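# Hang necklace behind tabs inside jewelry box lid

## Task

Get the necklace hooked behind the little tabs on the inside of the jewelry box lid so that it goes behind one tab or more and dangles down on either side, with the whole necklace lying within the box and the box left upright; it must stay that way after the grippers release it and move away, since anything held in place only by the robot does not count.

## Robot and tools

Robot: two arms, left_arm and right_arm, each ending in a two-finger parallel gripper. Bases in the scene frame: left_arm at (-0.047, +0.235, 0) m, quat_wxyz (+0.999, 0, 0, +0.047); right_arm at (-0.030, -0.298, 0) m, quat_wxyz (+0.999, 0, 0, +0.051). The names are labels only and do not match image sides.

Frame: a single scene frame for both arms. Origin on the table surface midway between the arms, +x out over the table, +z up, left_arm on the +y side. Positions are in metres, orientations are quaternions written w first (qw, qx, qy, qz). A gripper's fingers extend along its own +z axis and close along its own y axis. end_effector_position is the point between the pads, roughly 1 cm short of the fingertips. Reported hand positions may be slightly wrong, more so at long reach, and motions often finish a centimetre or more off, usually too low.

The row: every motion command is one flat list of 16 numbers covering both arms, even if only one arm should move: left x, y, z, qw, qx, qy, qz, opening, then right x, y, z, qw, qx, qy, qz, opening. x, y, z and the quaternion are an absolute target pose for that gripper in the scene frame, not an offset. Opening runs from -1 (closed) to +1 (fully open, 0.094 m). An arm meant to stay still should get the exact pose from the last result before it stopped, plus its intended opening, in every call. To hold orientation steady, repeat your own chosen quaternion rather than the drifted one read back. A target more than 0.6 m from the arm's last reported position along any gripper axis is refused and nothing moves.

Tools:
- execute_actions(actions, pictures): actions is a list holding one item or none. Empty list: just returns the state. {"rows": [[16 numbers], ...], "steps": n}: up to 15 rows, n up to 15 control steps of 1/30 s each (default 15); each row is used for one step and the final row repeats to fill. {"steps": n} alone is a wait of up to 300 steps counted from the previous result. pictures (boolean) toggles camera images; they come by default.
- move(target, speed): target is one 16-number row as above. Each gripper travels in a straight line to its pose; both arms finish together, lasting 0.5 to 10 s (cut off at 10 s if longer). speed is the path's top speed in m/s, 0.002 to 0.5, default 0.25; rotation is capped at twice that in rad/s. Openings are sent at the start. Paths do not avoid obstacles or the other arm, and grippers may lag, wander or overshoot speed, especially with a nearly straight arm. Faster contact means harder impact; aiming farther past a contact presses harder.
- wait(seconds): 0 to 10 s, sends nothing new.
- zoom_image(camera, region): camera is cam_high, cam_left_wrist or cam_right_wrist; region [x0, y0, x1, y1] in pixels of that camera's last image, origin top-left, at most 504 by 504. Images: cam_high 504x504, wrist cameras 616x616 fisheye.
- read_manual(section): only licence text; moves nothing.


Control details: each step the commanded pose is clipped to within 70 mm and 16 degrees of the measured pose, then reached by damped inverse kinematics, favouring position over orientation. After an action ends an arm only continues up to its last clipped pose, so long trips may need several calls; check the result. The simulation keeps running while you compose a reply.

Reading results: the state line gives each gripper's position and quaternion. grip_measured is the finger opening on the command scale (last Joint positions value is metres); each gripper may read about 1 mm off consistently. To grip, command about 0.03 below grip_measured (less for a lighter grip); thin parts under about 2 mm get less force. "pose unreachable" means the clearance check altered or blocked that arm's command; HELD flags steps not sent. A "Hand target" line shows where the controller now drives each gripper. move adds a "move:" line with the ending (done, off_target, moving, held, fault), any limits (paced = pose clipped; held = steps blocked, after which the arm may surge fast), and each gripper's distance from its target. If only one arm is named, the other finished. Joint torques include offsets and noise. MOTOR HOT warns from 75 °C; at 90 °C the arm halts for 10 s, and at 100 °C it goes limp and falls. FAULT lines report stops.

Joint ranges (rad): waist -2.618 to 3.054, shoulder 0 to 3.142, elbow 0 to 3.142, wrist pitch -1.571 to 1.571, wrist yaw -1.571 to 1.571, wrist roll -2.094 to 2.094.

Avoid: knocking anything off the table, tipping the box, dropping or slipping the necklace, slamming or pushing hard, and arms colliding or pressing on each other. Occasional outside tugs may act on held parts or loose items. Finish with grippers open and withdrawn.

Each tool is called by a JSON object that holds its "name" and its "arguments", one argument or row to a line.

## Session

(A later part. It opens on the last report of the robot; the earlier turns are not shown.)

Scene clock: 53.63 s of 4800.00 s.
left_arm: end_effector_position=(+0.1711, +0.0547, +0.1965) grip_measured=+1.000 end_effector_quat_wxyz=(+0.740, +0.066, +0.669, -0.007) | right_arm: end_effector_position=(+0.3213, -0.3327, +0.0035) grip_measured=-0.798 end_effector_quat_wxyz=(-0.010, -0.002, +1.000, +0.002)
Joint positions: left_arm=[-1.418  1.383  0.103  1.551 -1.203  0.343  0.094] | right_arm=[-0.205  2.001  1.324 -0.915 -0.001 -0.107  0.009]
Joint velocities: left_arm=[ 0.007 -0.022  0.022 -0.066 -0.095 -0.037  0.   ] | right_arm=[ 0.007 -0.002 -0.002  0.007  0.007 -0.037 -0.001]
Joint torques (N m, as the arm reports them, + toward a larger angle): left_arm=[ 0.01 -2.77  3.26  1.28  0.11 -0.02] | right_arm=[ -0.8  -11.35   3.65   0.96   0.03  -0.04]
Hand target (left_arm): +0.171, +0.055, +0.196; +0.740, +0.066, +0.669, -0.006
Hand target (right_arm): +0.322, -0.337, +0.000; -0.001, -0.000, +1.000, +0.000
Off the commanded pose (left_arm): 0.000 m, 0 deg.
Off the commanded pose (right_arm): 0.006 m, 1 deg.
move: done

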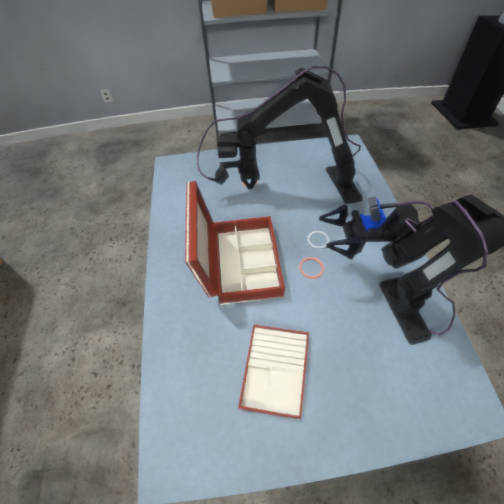

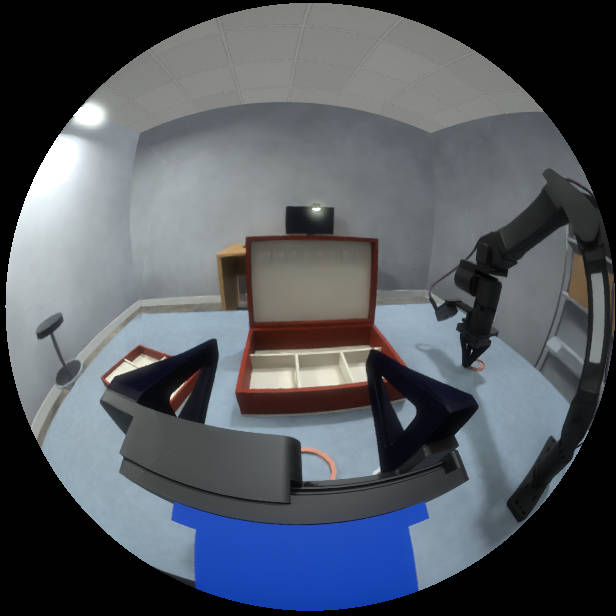

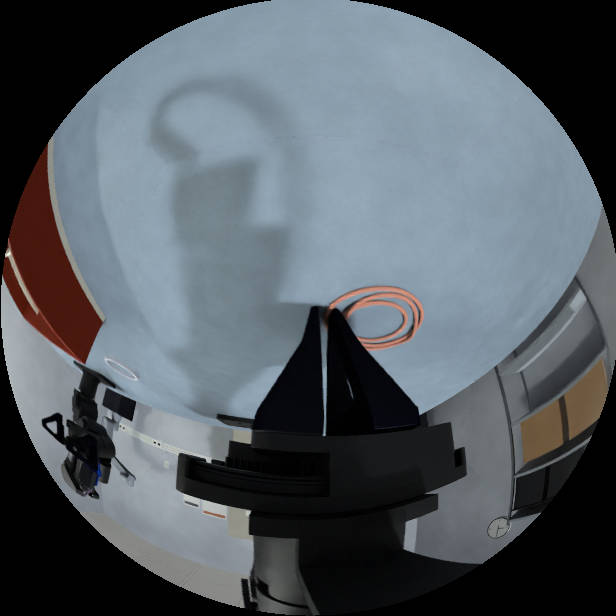

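Looks on the table with the strand between the fingers; close.

{"name": "move", "arguments": {
  "target": [0.1712,0.0548,0.1962,0.74,0.066,0.669,-0.006,1, 0.322,-0.335,0.001,0.0,0,1,0,-1],
  "speed": 0.01
}}

{"name": "move", "arguments": {
  "target": [0.1712,0.0548,0.1962,0.74,0.066,0.669,-0.006,1, 0.30,-0.30,0.2,0.0,0,1,0,-1],
  "speed": 0.08
}}

Scene clock: 58.60 s of 4800.00 s.
left_arm: end_effector_position=(+0.1711, +0.0547, +0.1965) grip_measured=+1.000 end_effector_quat_wxyz=(+0.740, +0.066, +0.669, -0.007) | right_arm: end_effector_position=(+0.3214, -0.3325, +0.0034) grip_measured=-0.974 end_effector_quat_wxyz=(-0.010, -0.002, +1.000, +0.002)
Joint positions: left_arm=[-1.418  1.383  0.103  1.551 -1.203  0.343  0.094] | right_arm=[-0.205  2.001  1.323 -0.914 -0.002 -0.107  0.001]
Joint velocities: left_arm=[ 0.012 -0.022 -0.022 -0.007 -0.051  0.007  0.   ] | right_arm=[-0.002  0.002  0.012 -0.081  0.037  0.051 -0.001]
Joint torques (N m, as the arm reports them, + toward a larger angle): left_arm=[ 0.01 -2.76  3.26  1.27  0.11 -0.02] | right_arm=[ -0.41 -11.71   3.76   0.96   0.03  -0.01]
Hand target (left_arm): +0.171, +0.055, +0.196; +0.740, +0.066, +0.669, -0.006
Hand target (right_arm): +0.322, -0.335, +0.001; -0.001, -0.000, +1.000, -0.000
Off the commanded pose (left_arm): 0.000 m, 0 deg.
Off the commanded pose (right_arm): 0.004 m, 1 deg.
After step 90, 0.67 s passed at rest.
move: done

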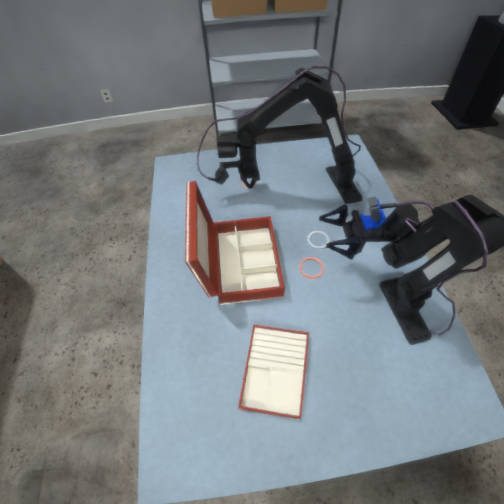

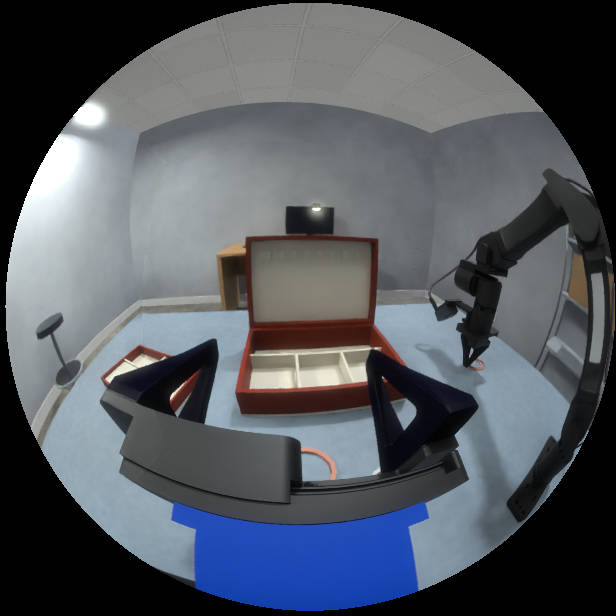

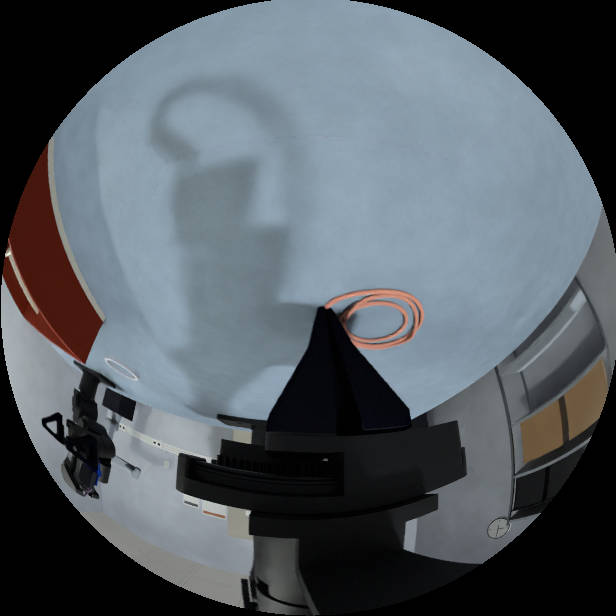

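Scene clock: 61.50 s of 4800.00 s.
left_arm: end_effector_position=(+0.1711, +0.0547, +0.1965) grip_measured=+1.000 end_effector_quat_wxyz=(+0.740, +0.066, +0.669, -0.007) | right_arm: end_effector_position=(+0.3037, -0.3029, +0.1835) grip_measured=-0.974 end_effector_quat_wxyz=(+0.005, +0.000, +1.000, +0.001)
Joint positions: left_arm=[-1.418  1.383  0.103  1.551 -1.203  0.343  0.094] | right_arm=[-0.122  1.823  1.813 -1.55  -0.002 -0.019  0.001]
Joint velocities: left_arm=[-0.007 -0.007 -0.012  0.022 -0.022 -0.051  0.   ] | right_arm=[-0.007  0.012  0.007  0.007 -0.037  0.037  0.   ]
Joint torques (N m, as the arm reports them, + toward a larger angle): left_arm=[ 0.   -2.77  3.26  1.27  0.11 -0.02] | right_arm=[  0.65 -11.5    8.63   0.58   0.05   0.12]
Hand target (left_arm): +0.171, +0.055, +0.196; +0.740, +0.066, +0.669, -0.006
Hand target (right_arm): +0.304, -0.301, +0.199; +0.027, -0.000, +1.000, -0.001
Off the commanded pose (left_arm): 0.000 m, 0 deg.
Off the commanded pose (right_arm): 0.017 m, 1 deg.
joint sent to its limit (right arm) — the command would take joint 4 (wrist pitch) past its lower limit, so that joint was sent only as far as its limit.
move: off_target (right_arm)

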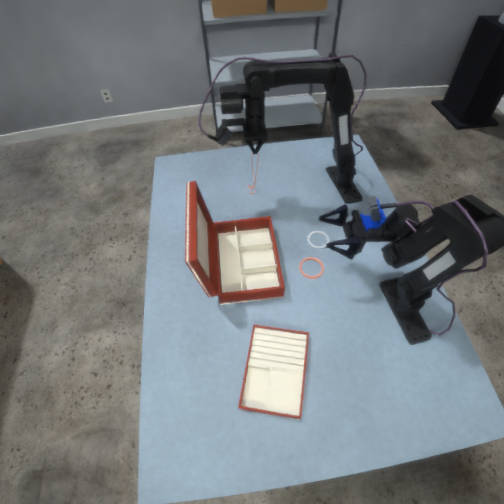

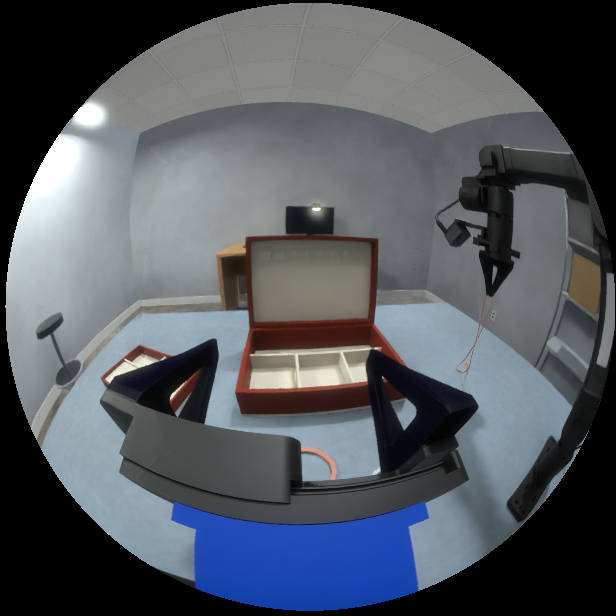

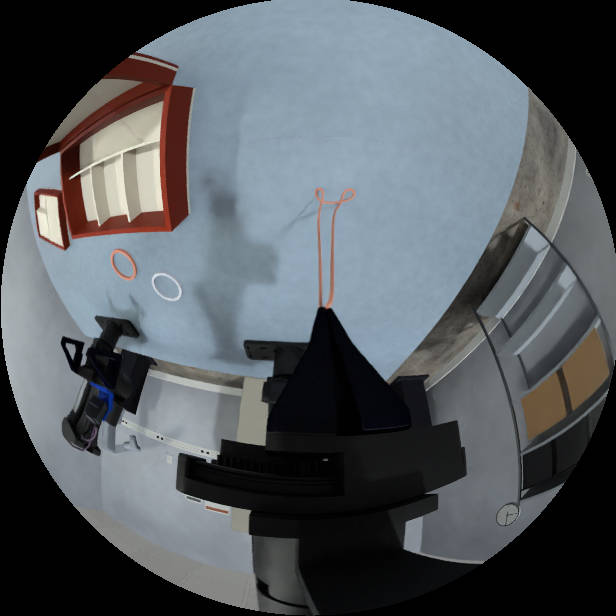

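{"name": "move", "arguments": {
  "target": [0.24,0.22,0.24,0.674,0.212,0.674,-0.212,1, 0.33,-0.12,0.34,0.354,0.612,0.612,0.354,-1],
  "speed": 0.12
}}

Scene clock: 83.00 s of 4800.00 s.
left_arm: end_effector_position=(+0.2380, +0.2220, +0.2312) grip_measured=+1.000 end_effector_quat_wxyz=(+0.671, +0.206, +0.680, -0.214) | right_arm: end_effector_position=(+0.3275, -0.1218, +0.3209) grip_measured=-0.974 end_effector_quat_wxyz=(+0.354, +0.609, +0.630, +0.328)
Joint positions: left_arm=[0.468 0.918 0.296 0.599 1.167 0.006 0.094] | right_arm=[ 0.608  1.425  1.515 -0.795  0.6    1.962  0.001]
Joint velocities: left_arm=[-0.017 -0.007  0.002 -0.022  0.022 -0.081  0.   ] | right_arm=[-0.012 -0.007  0.012 -0.022 -0.066 -0.051  0.001]
Joint torques (N m, as the arm reports them, + toward a larger angle): left_arm=[ 0.65 -0.55  7.45  1.59  0.11 -0.07] | right_arm=[ 0.68 -5.28  9.72  2.13  0.38 -0.01]
Hand target (left_arm): +0.240, +0.224, +0.241; +0.675, +0.213, +0.674, -0.212
Hand target (right_arm): +0.331, -0.118, +0.337; +0.363, +0.607, +0.616, +0.346
Off the commanded pose (left_arm): 0.009 m, 1 deg.
Off the commanded pose (right_arm): 0.019 m, 4 deg.
move: off_target (right_arm)

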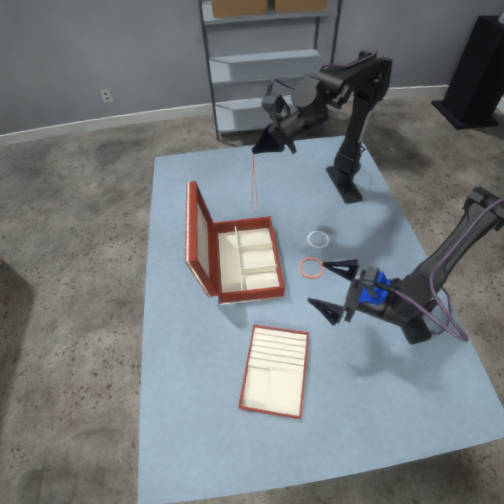

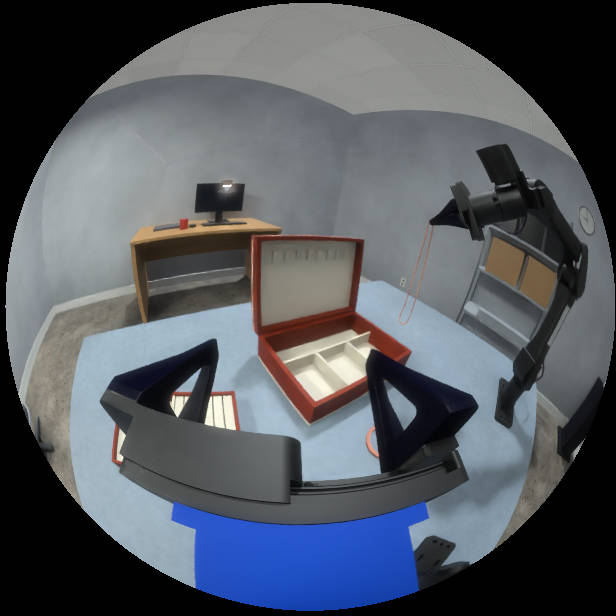

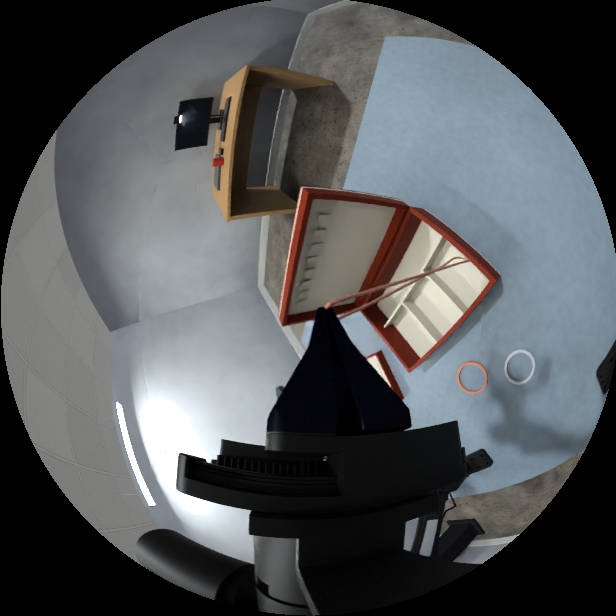

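{"name": "move", "arguments": {
  "target": [0.24,0.22,0.24,0.674,0.212,0.674,-0.212,1, 0.41,-0.05,0.33,0.354,0.612,0.612,0.354,-1],
  "speed": 0.08
}}

Scene clock: 89.17 s of 4800.00 s.
left_arm: end_effector_position=(+0.2379, +0.2202, +0.2313) grip_measured=+1.000 end_effector_quat_wxyz=(+0.670, +0.208, +0.679, -0.216) | right_arm: end_effector_position=(+0.4075, -0.0520, +0.3107) grip_measured=-0.974 end_effector_quat_wxyz=(+0.350, +0.613, +0.624, +0.335)
Joint positions: left_arm=[0.463 0.918 0.296 0.6   1.167 0.006 0.094] | right_arm=[ 0.608  1.817  1.883 -0.762  0.595  1.979  0.001]
Joint velocities: left_arm=[-0.012  0.002 -0.012 -0.037 -0.022  0.037  0.   ] | right_arm=[-0.012 -0.017  0.022 -0.095  0.007 -0.037  0.   ]
Joint torques (N m, as the arm reports them, + toward a larger angle): left_arm=[-0.62 -1.88  7.01  1.4  -0.07 -0.09] | right_arm=[  0.21 -10.37   9.8    2.04   0.26  -0.02]
Hand target (left_arm): +0.240, +0.220, +0.240; +0.675, +0.212, +0.674, -0.212
Hand target (right_arm): +0.409, -0.050, +0.328; +0.354, +0.612, +0.612, +0.354
Off the commanded pose (left_arm): 0.009 m, 1 deg.
Off the commanded pose (right_arm): 0.020 m, 3 deg.
move: off_target (right_arm)

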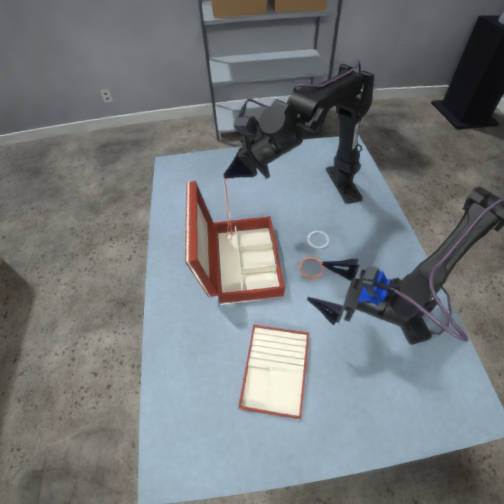

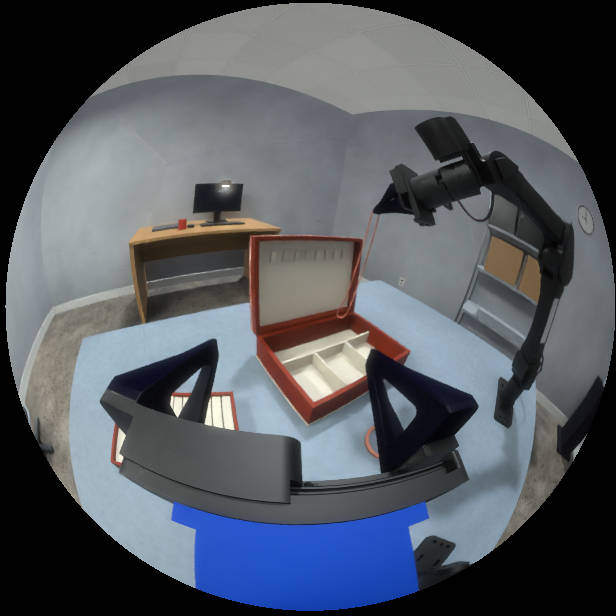

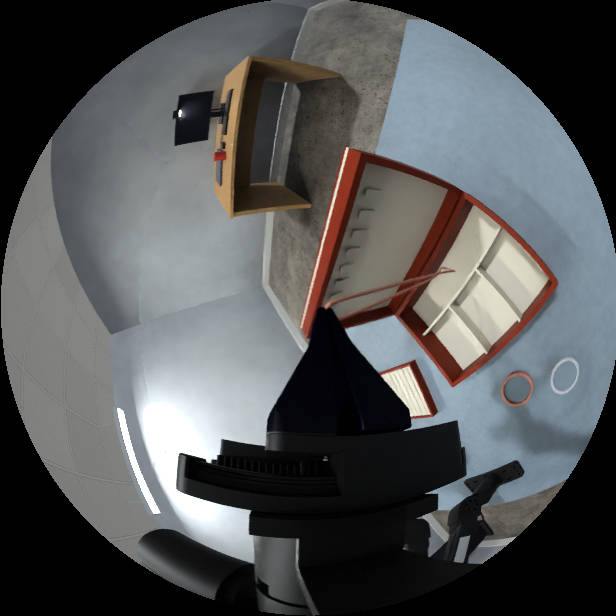

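{"name": "move", "arguments": {
  "target": [0.24,0.22,0.24,0.674,0.212,0.674,-0.212,1, 0.445,-0.04,0.26,0.354,0.612,0.612,0.354,-1],
  "speed": 0.05
}}

Scene clock: 92.97 s of 4800.00 s.
left_arm: end_effector_position=(+0.2379, +0.2202, +0.2313) grip_measured=+1.000 end_effector_quat_wxyz=(+0.670, +0.208, +0.679, -0.216) | right_arm: end_effector_position=(+0.4398, -0.0370, +0.2563) grip_measured=-0.974 end_effector_quat_wxyz=(+0.346, +0.615, +0.616, +0.351)
Joint positions: left_arm=[0.463 0.918 0.296 0.6   1.167 0.006 0.094] | right_arm=[ 0.581  1.889  1.734 -0.5    0.567  1.968  0.001]
Joint velocities: left_arm=[-0.007 -0.002  0.002 -0.022  0.037  0.007  0.   ] | right_arm=[ 0.007 -0.002  0.012  0.066 -0.037 -0.037 -0.001]
Joint torques (N m, as the arm reports them, + toward a larger angle): left_arm=[-0.62 -1.89  7.03  1.4  -0.07 -0.09] | right_arm=[ -0.65 -11.61   6.86   2.22   0.23  -0.13]
Hand target (left_arm): +0.240, +0.220, +0.240; +0.675, +0.212, +0.674, -0.212
Hand target (right_arm): +0.444, -0.041, +0.259; +0.354, +0.612, +0.612, +0.354
Off the commanded pose (left_arm): 0.009 m, 1 deg.
Off the commanded pose (right_arm): 0.007 m, 1 deg.
move: done

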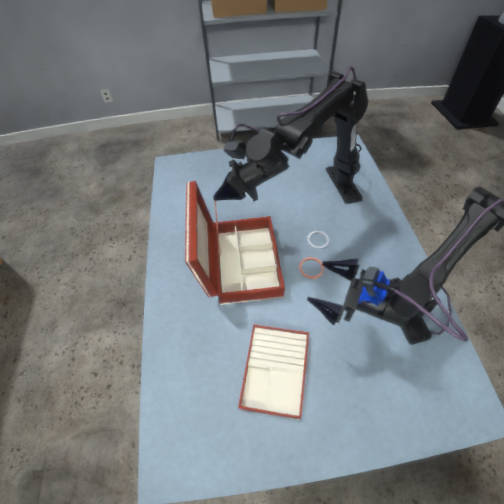

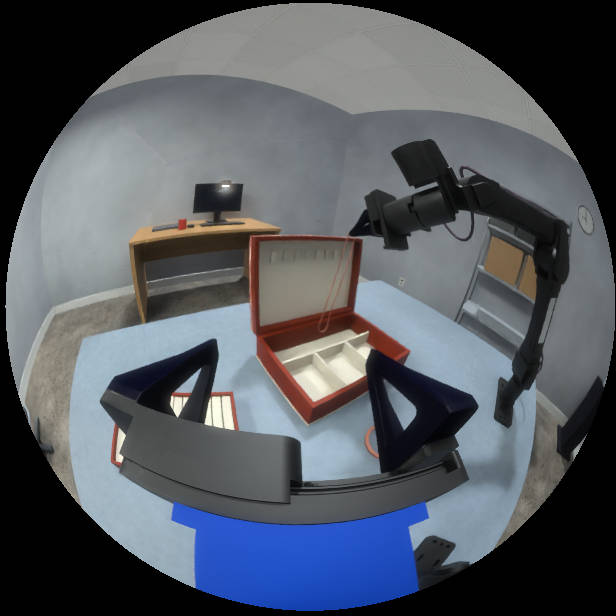

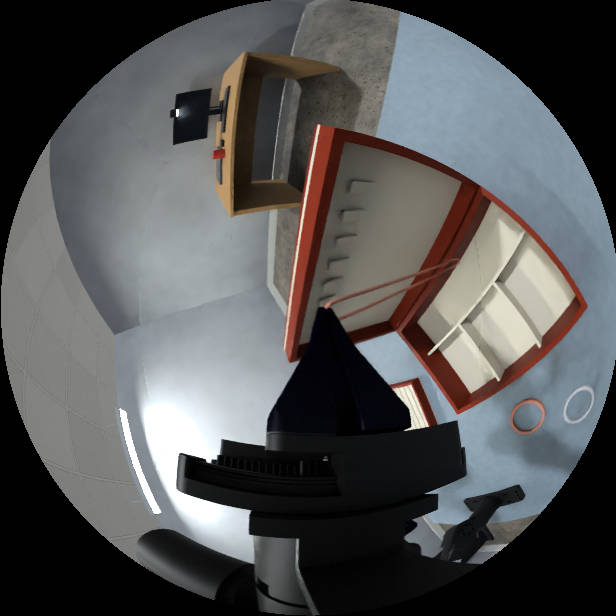

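{"name": "move", "arguments": {
  "target": [0.24,0.22,0.24,0.674,0.212,0.674,-0.212,1, 0.471,-0.04,0.245,0.354,0.612,0.612,0.354,-1],
  "speed": 0.03
}}

{"name": "zoom_image", "arguments": {
  "camera": "cam_right_wrist",
  "region": [230, 150, 450, 370]
}}

Scene clock: 100.17 s of 4800.00 s.
left_arm: end_effector_position=(+0.2379, +0.2202, +0.2313) grip_measured=+1.000 end_effector_quat_wxyz=(+0.670, +0.208, +0.679, -0.216) | right_arm: end_effector_position=(+0.4610, -0.0407, +0.2226) grip_measured=-0.974 end_effector_quat_wxyz=(+0.343, +0.617, +0.626, +0.332)
Joint positions: left_arm=[0.463 0.918 0.296 0.6   1.167 0.006 0.094] | right_arm=[ 0.543  1.967  1.734 -0.453  0.537  1.942  0.001]
Joint velocities: left_arm=[-0.007 -0.007 -0.007  0.051 -0.022  0.007  0.   ] | right_arm=[-0.012 -0.017  0.002 -0.051 -0.022 -0.022  0.001]
Joint torques (N m, as the arm reports them, + toward a larger angle): left_arm=[-0.62 -1.89  7.03  1.4  -0.07 -0.09] | right_arm=[ -0.56 -12.37  10.45   2.19   0.22  -0.15]
Hand target (left_arm): +0.240, +0.220, +0.240; +0.675, +0.212, +0.674, -0.212
Hand target (right_arm): +0.470, -0.041, +0.245; +0.354, +0.612, +0.612, +0.354
Off the commanded pose (left_arm): 0.009 m, 1 deg.
Off the commanded pose (right_arm): 0.025 m, 3 deg.
move: off_target (right_arm)

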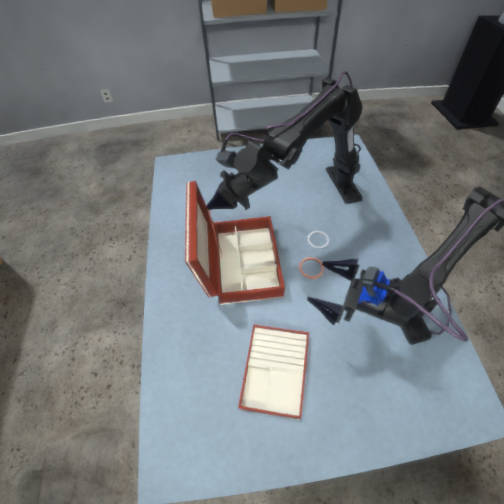

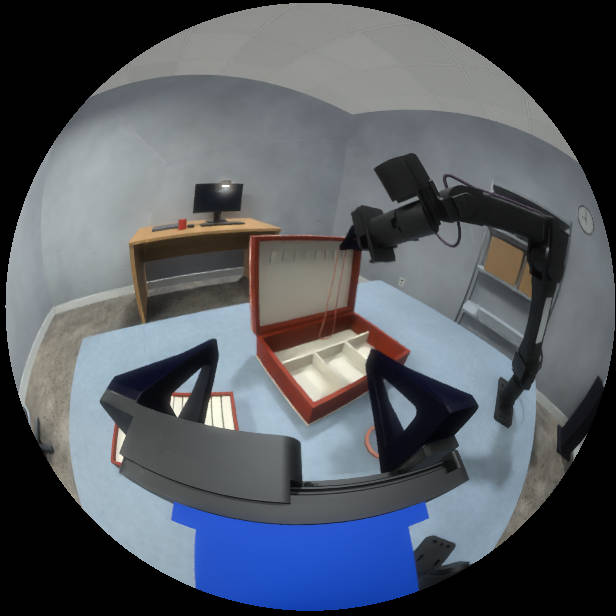

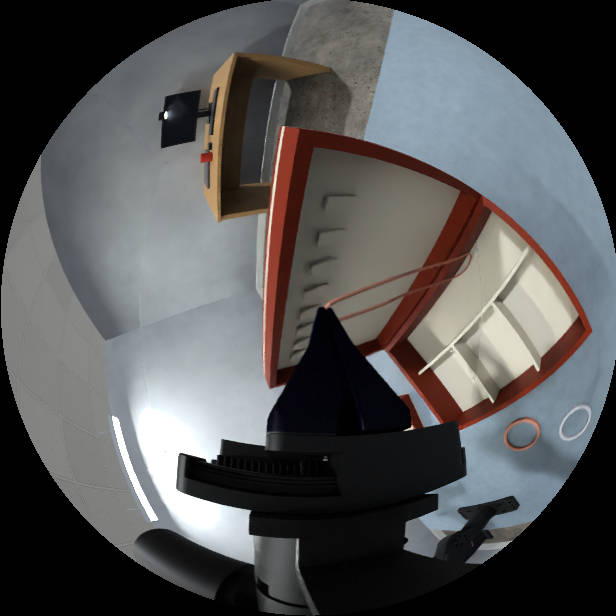

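Region (230, 150, 450, 370) of cam_right_wrist's 616x616 image, scaled by 2.291, with more detail than that image has.

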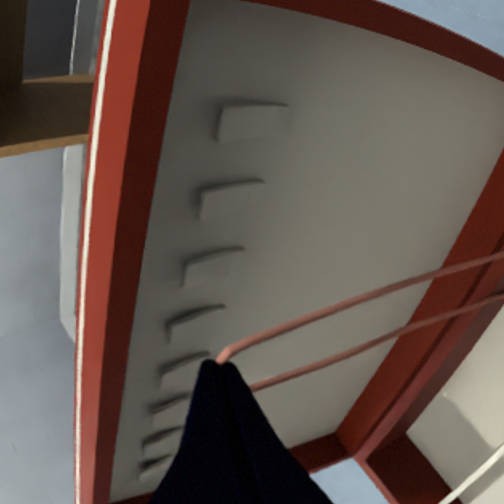

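{"name": "move", "arguments": {
  "target": [0.24,0.22,0.24,0.674,0.212,0.674,-0.212,1, 0.492,-0.04,0.25,0.354,0.612,0.612,0.354,-1],
  "speed": 0.03
}}

{"name": "zoom_image", "arguments": {
  "camera": "cam_right_wrist",
  "region": [230, 150, 450, 370]
}}

Scene clock: 104.40 s of 4800.00 s.
left_arm: end_effector_position=(+0.2379, +0.2202, +0.2313) grip_measured=+1.000 end_effector_quat_wxyz=(+0.670, +0.208, +0.679, -0.216) | right_arm: end_effector_position=(+0.4869, -0.0354, +0.2353) grip_measured=-0.974 end_effector_quat_wxyz=(+0.346, +0.615, +0.617, +0.349)
Joint positions: left_arm=[0.463 0.918 0.296 0.6   1.167 0.006 0.094] | right_arm=[ 0.517  2.044  1.867 -0.46   0.515  1.923  0.001]
Joint velocities: left_arm=[-0.012 -0.002  0.007  0.022 -0.051 -0.066  0.   ] | right_arm=[ 0.002 -0.017 -0.007 -0.051 -0.022 -0.007  0.   ]
Joint torques (N m, as the arm reports them, + toward a larger angle): left_arm=[-0.62 -1.91  7.02  1.39 -0.07 -0.09] | right_arm=[ -0.69 -12.72  10.37   1.94   0.23  -0.14]
Hand target (left_arm): +0.240, +0.220, +0.240; +0.675, +0.212, +0.674, -0.212
Hand target (right_arm): +0.492, -0.040, +0.249; +0.354, +0.612, +0.612, +0.354
Off the commanded pose (left_arm): 0.009 m, 1 deg.
Off the commanded pose (right_arm): 0.016 m, 1 deg.
move: off_target (right_arm)

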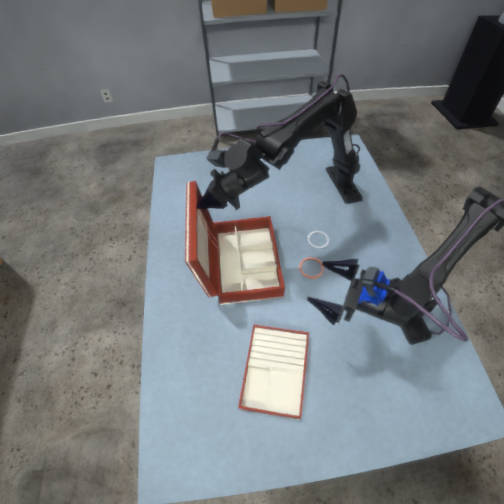

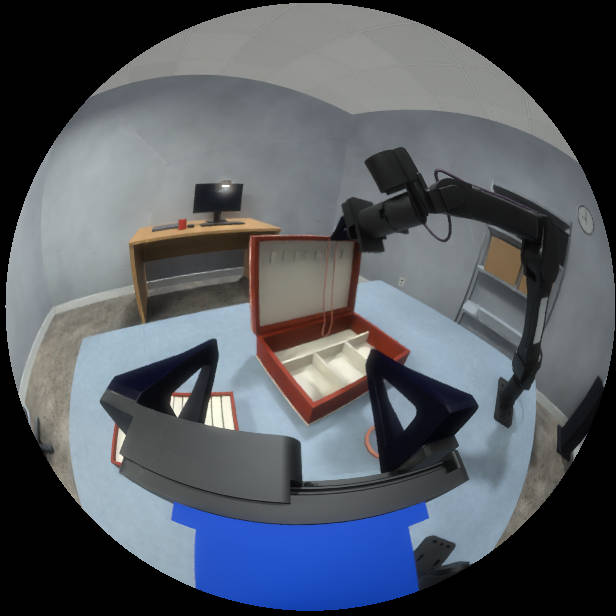

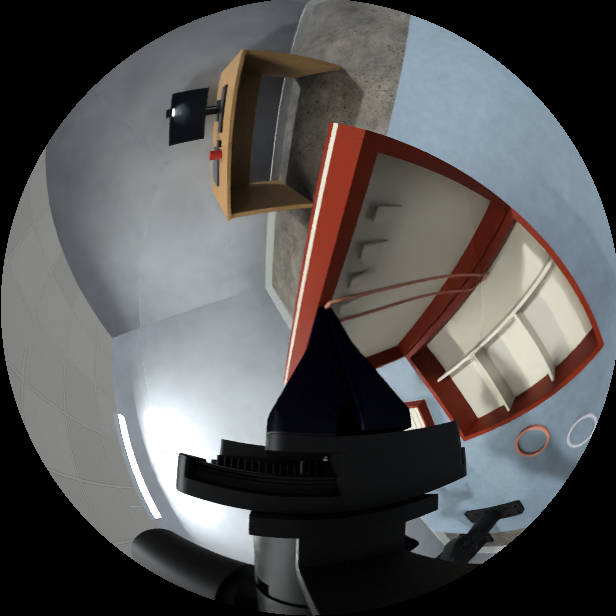

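Region (230, 150, 450, 370) of cam_right_wrist's 616x616 image, scaled by 2.291, with more detail than that image has.

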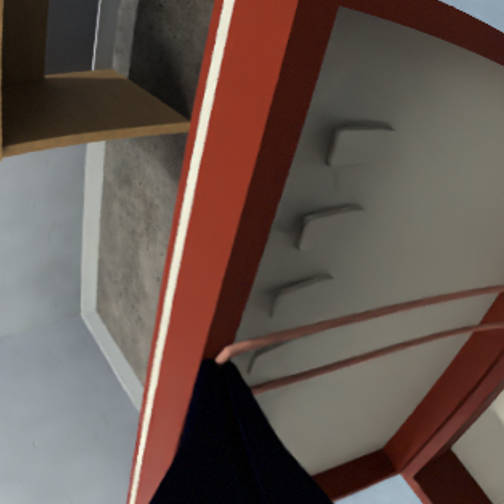

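{"name": "move", "arguments": {
  "target": [0.24,0.22,0.24,0.674,0.212,0.674,-0.212,1, 0.488,-0.04,0.222,0.406,0.579,0.579,0.406,-1],
  "speed": 0.03
}}

{"name": "zoom_image", "arguments": {
  "camera": "cam_right_wrist",
  "region": [230, 150, 450, 370]
}}

{"name": "zoom_image", "arguments": {
  "camera": "cam_left_wrist",
  "region": [240, 200, 400, 350]
}}

Scene clock: 112.13 s of 4800.00 s.
left_arm: end_effector_position=(+0.2379, +0.2202, +0.2313) grip_measured=+1.000 end_effector_quat_wxyz=(+0.670, +0.208, +0.679, -0.216) | right_arm: end_effector_position=(+0.4915, -0.0435, +0.2002) grip_measured=-0.974 end_effector_quat_wxyz=(+0.396, +0.589, +0.589, +0.387)
Joint positions: left_arm=[0.463 0.918 0.296 0.6   1.167 0.006 0.094] | right_arm=[ 0.517  2.006  1.541 -0.014  0.575  1.834  0.001]
Joint velocities: left_arm=[-0.012  0.002 -0.012 -0.051  0.007  0.051  0.   ] | right_arm=[-0.022  0.002 -0.007 -0.022  0.051 -0.11   0.   ]
Joint torques (N m, as the arm reports them, + toward a larger angle): left_arm=[-0.62 -1.89  7.03  1.39 -0.07 -0.09] | right_arm=[  0.9  -16.     6.82   2.35   0.28  -0.15]
Hand target (left_arm): +0.240, +0.220, +0.240; +0.675, +0.212, +0.674, -0.212
Hand target (right_arm): +0.488, -0.041, +0.222; +0.407, +0.579, +0.579, +0.405
Off the commanded pose (left_arm): 0.009 m, 1 deg.
Off the commanded pose (right_arm): 0.022 m, 3 deg.
move: off_target (right_arm)

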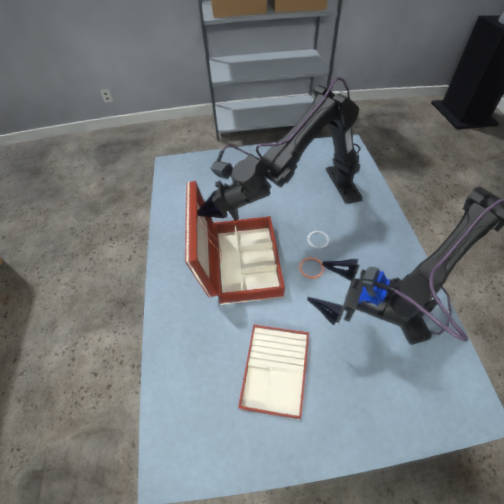

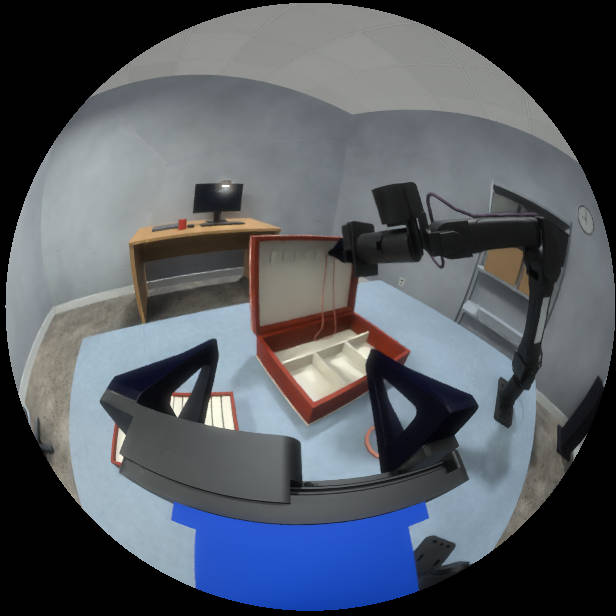

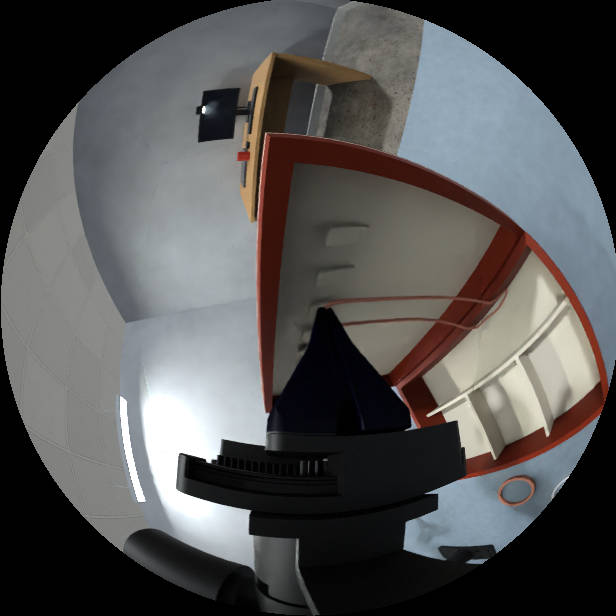

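Region (230, 150, 450, 370) of cam_right_wrist's 616x616 image, scaled by 2.291, with more detail than that image has.

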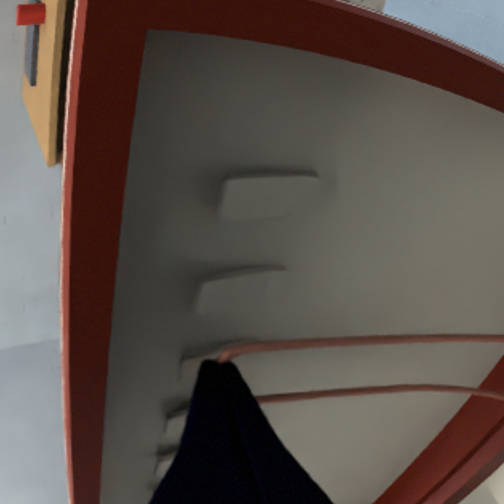

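Region (240, 200, 400, 350) of cam_left_wrist's 616x616 image, scaled by 3.150, with more detail than that image has; it fills the top 472 rows of this view, and the rest is white.

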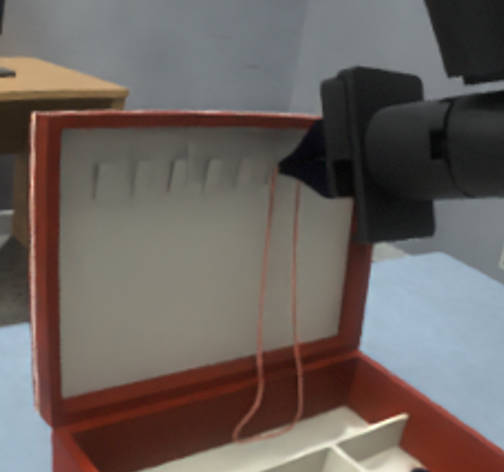

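{"name": "move", "arguments": {
  "target": [0.24,0.22,0.24,0.674,0.212,0.674,-0.212,1, 0.488,-0.04,0.234,0.406,0.579,0.579,0.406,-1],
  "speed": 0.02
}}

{"name": "zoom_image", "arguments": {
  "camera": "cam_right_wrist",
  "region": [230, 150, 450, 370]
}}

{"name": "zoom_image", "arguments": {
  "camera": "cam_left_wrist",
  "region": [240, 200, 400, 350]
}}

Scene clock: 118.13 s of 4800.00 s.
left_arm: end_effector_position=(+0.2379, +0.2202, +0.2313) grip_measured=+1.000 end_effector_quat_wxyz=(+0.670, +0.208, +0.679, -0.216) | right_arm: end_effector_position=(+0.4921, -0.0431, +0.2017) grip_measured=-0.974 end_effector_quat_wxyz=(+0.397, +0.588, +0.588, +0.389)
Joint positions: left_arm=[0.463 0.918 0.296 0.6   1.167 0.006 0.094] | right_arm=[ 0.517  2.006  1.541 -0.007  0.575  1.832  0.001]
Joint velocities: left_arm=[-0.007 -0.022 -0.002 -0.007 -0.022  0.022  0.   ] | right_arm=[ 0.002 -0.012 -0.007 -0.037 -0.037 -0.022 -0.001]
Joint torques (N m, as the arm reports them, + toward a larger angle): left_arm=[-0.6  -1.89  7.04  1.4  -0.07 -0.09] | right_arm=[  0.86 -16.38   9.91   1.96   0.27  -0.17]
Hand target (left_arm): +0.240, +0.220, +0.240; +0.675, +0.212, +0.674, -0.212
Hand target (right_arm): +0.488, -0.040, +0.234; +0.406, +0.579, +0.579, +0.406
Off the commanded pose (left_arm): 0.009 m, 1 deg.
Off the commanded pose (right_arm): 0.033 m, 3 deg.
After step 110, 0.47 s passed at rest.
move: off_target (right_arm)

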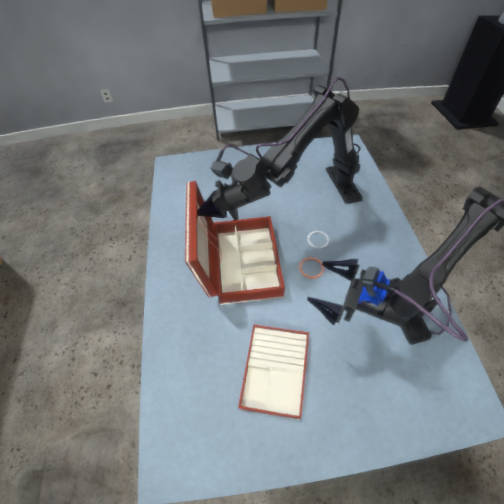

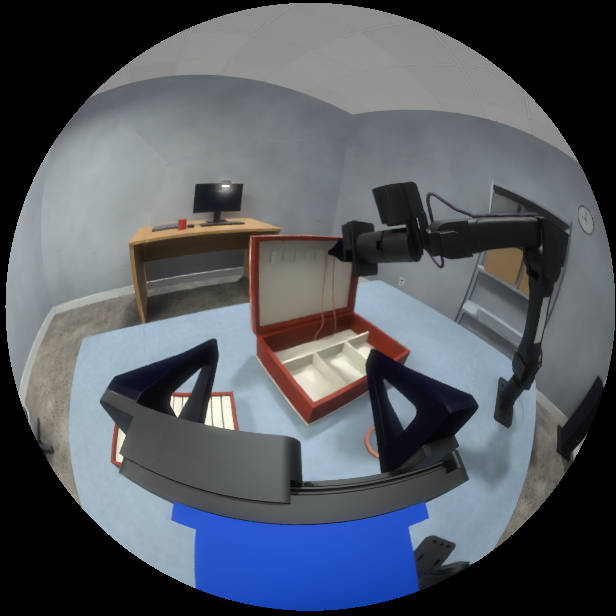

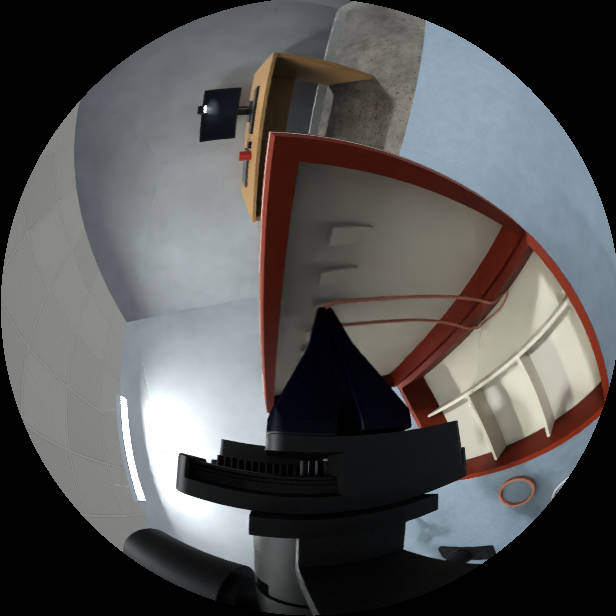

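Region (230, 150, 450, 370) of cam_right_wrist's 616x616 image, scaled by 2.291, with more detail than that image has.

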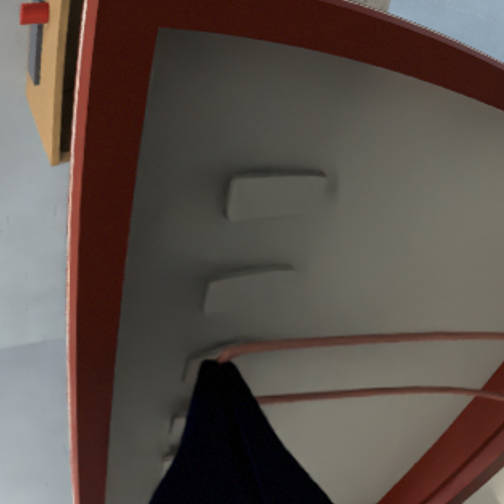

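Region (240, 200, 400, 350) of cam_left_wrist's 616x616 image, scaled by 3.150, with more detail than that image has; it fills the top 472 rows of this view, and the rest is white.

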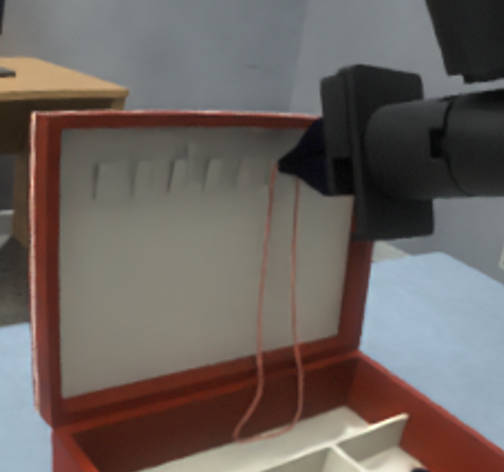

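{"name": "move", "arguments": {
  "target": [0.24,0.22,0.24,0.674,0.212,0.674,-0.212,1, 0.488,-0.04,0.245,0.406,0.579,0.579,0.406,-1],
  "speed": 0.02
}}

{"name": "zoom_image", "arguments": {
  "camera": "cam_right_wrist",
  "region": [230, 150, 450, 370]
}}

{"name": "zoom_image", "arguments": {
  "camera": "cam_left_wrist",
  "region": [240, 200, 400, 350]
}}

Scene clock: 123.53 s of 4800.00 s.
left_arm: end_effector_position=(+0.2379, +0.2202, +0.2313) grip_measured=+1.000 end_effector_quat_wxyz=(+0.670, +0.208, +0.679, -0.216) | right_arm: end_effector_position=(+0.4919, -0.0430, +0.2149) grip_measured=-0.974 end_effector_quat_wxyz=(+0.397, +0.587, +0.587, +0.392)
Joint positions: left_arm=[0.463 0.918 0.296 0.6   1.167 0.006 0.094] | right_arm=[ 0.517  1.994  1.572 -0.046  0.574  1.832  0.001]
Joint velocities: left_arm=[-0.002  0.002  0.002  0.051  0.022  0.022  0.   ] | right_arm=[-0.002 -0.012 -0.012 -0.081 -0.022 -0.066  0.001]
Joint torques (N m, as the arm reports them, + toward a larger angle): left_arm=[-0.63 -1.9   7.01  1.4  -0.07 -0.09] | right_arm=[  0.87 -15.66  10.33   1.96   0.27  -0.16]
Hand target (left_arm): +0.240, +0.220, +0.240; +0.675, +0.212, +0.674, -0.212
Hand target (right_arm): +0.489, -0.040, +0.244; +0.406, +0.579, +0.579, +0.406
Off the commanded pose (left_arm): 0.009 m, 1 deg.
Off the commanded pose (right_arm): 0.031 m, 2 deg.
move: off_target (right_arm)

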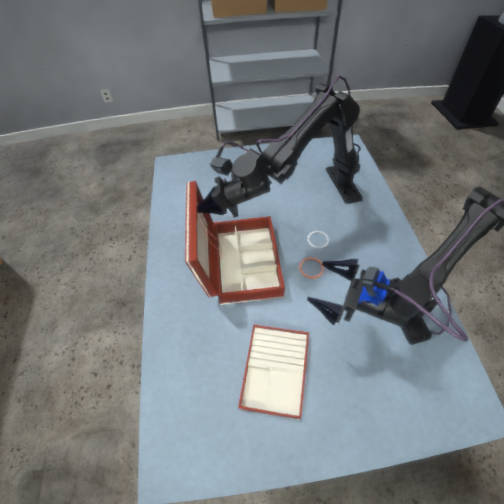

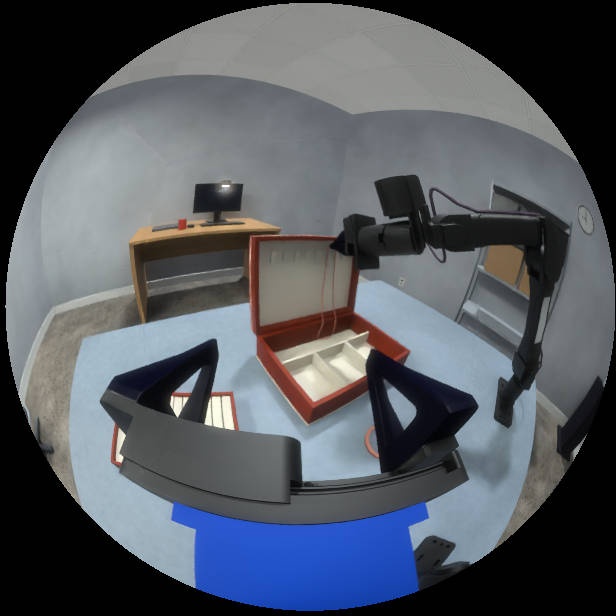

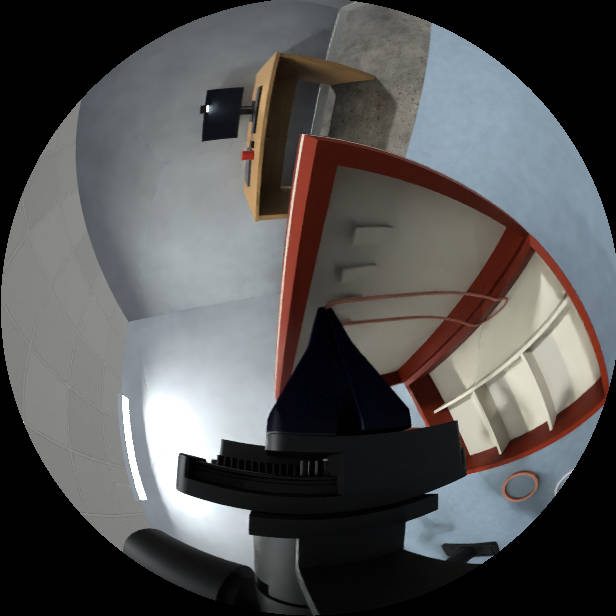

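Region (230, 150, 450, 370) of cam_right_wrist's 616x616 image, scaled by 2.291, with more detail than that image has.

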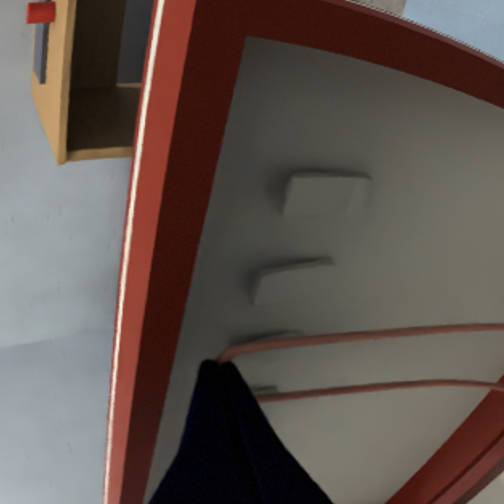

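Region (240, 200, 400, 350) of cam_left_wrist's 616x616 image, scaled by 3.150, with more detail than that image has; it fills the top 472 rows of this view, and the rest is white.

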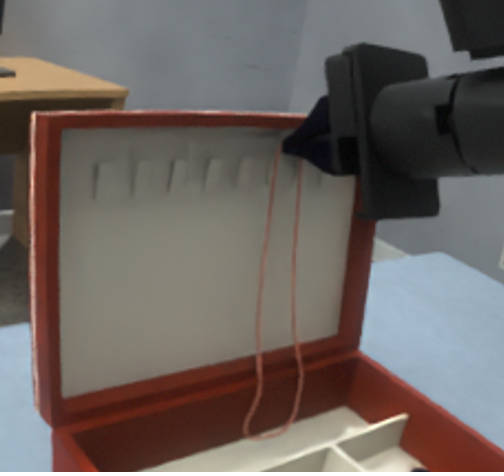

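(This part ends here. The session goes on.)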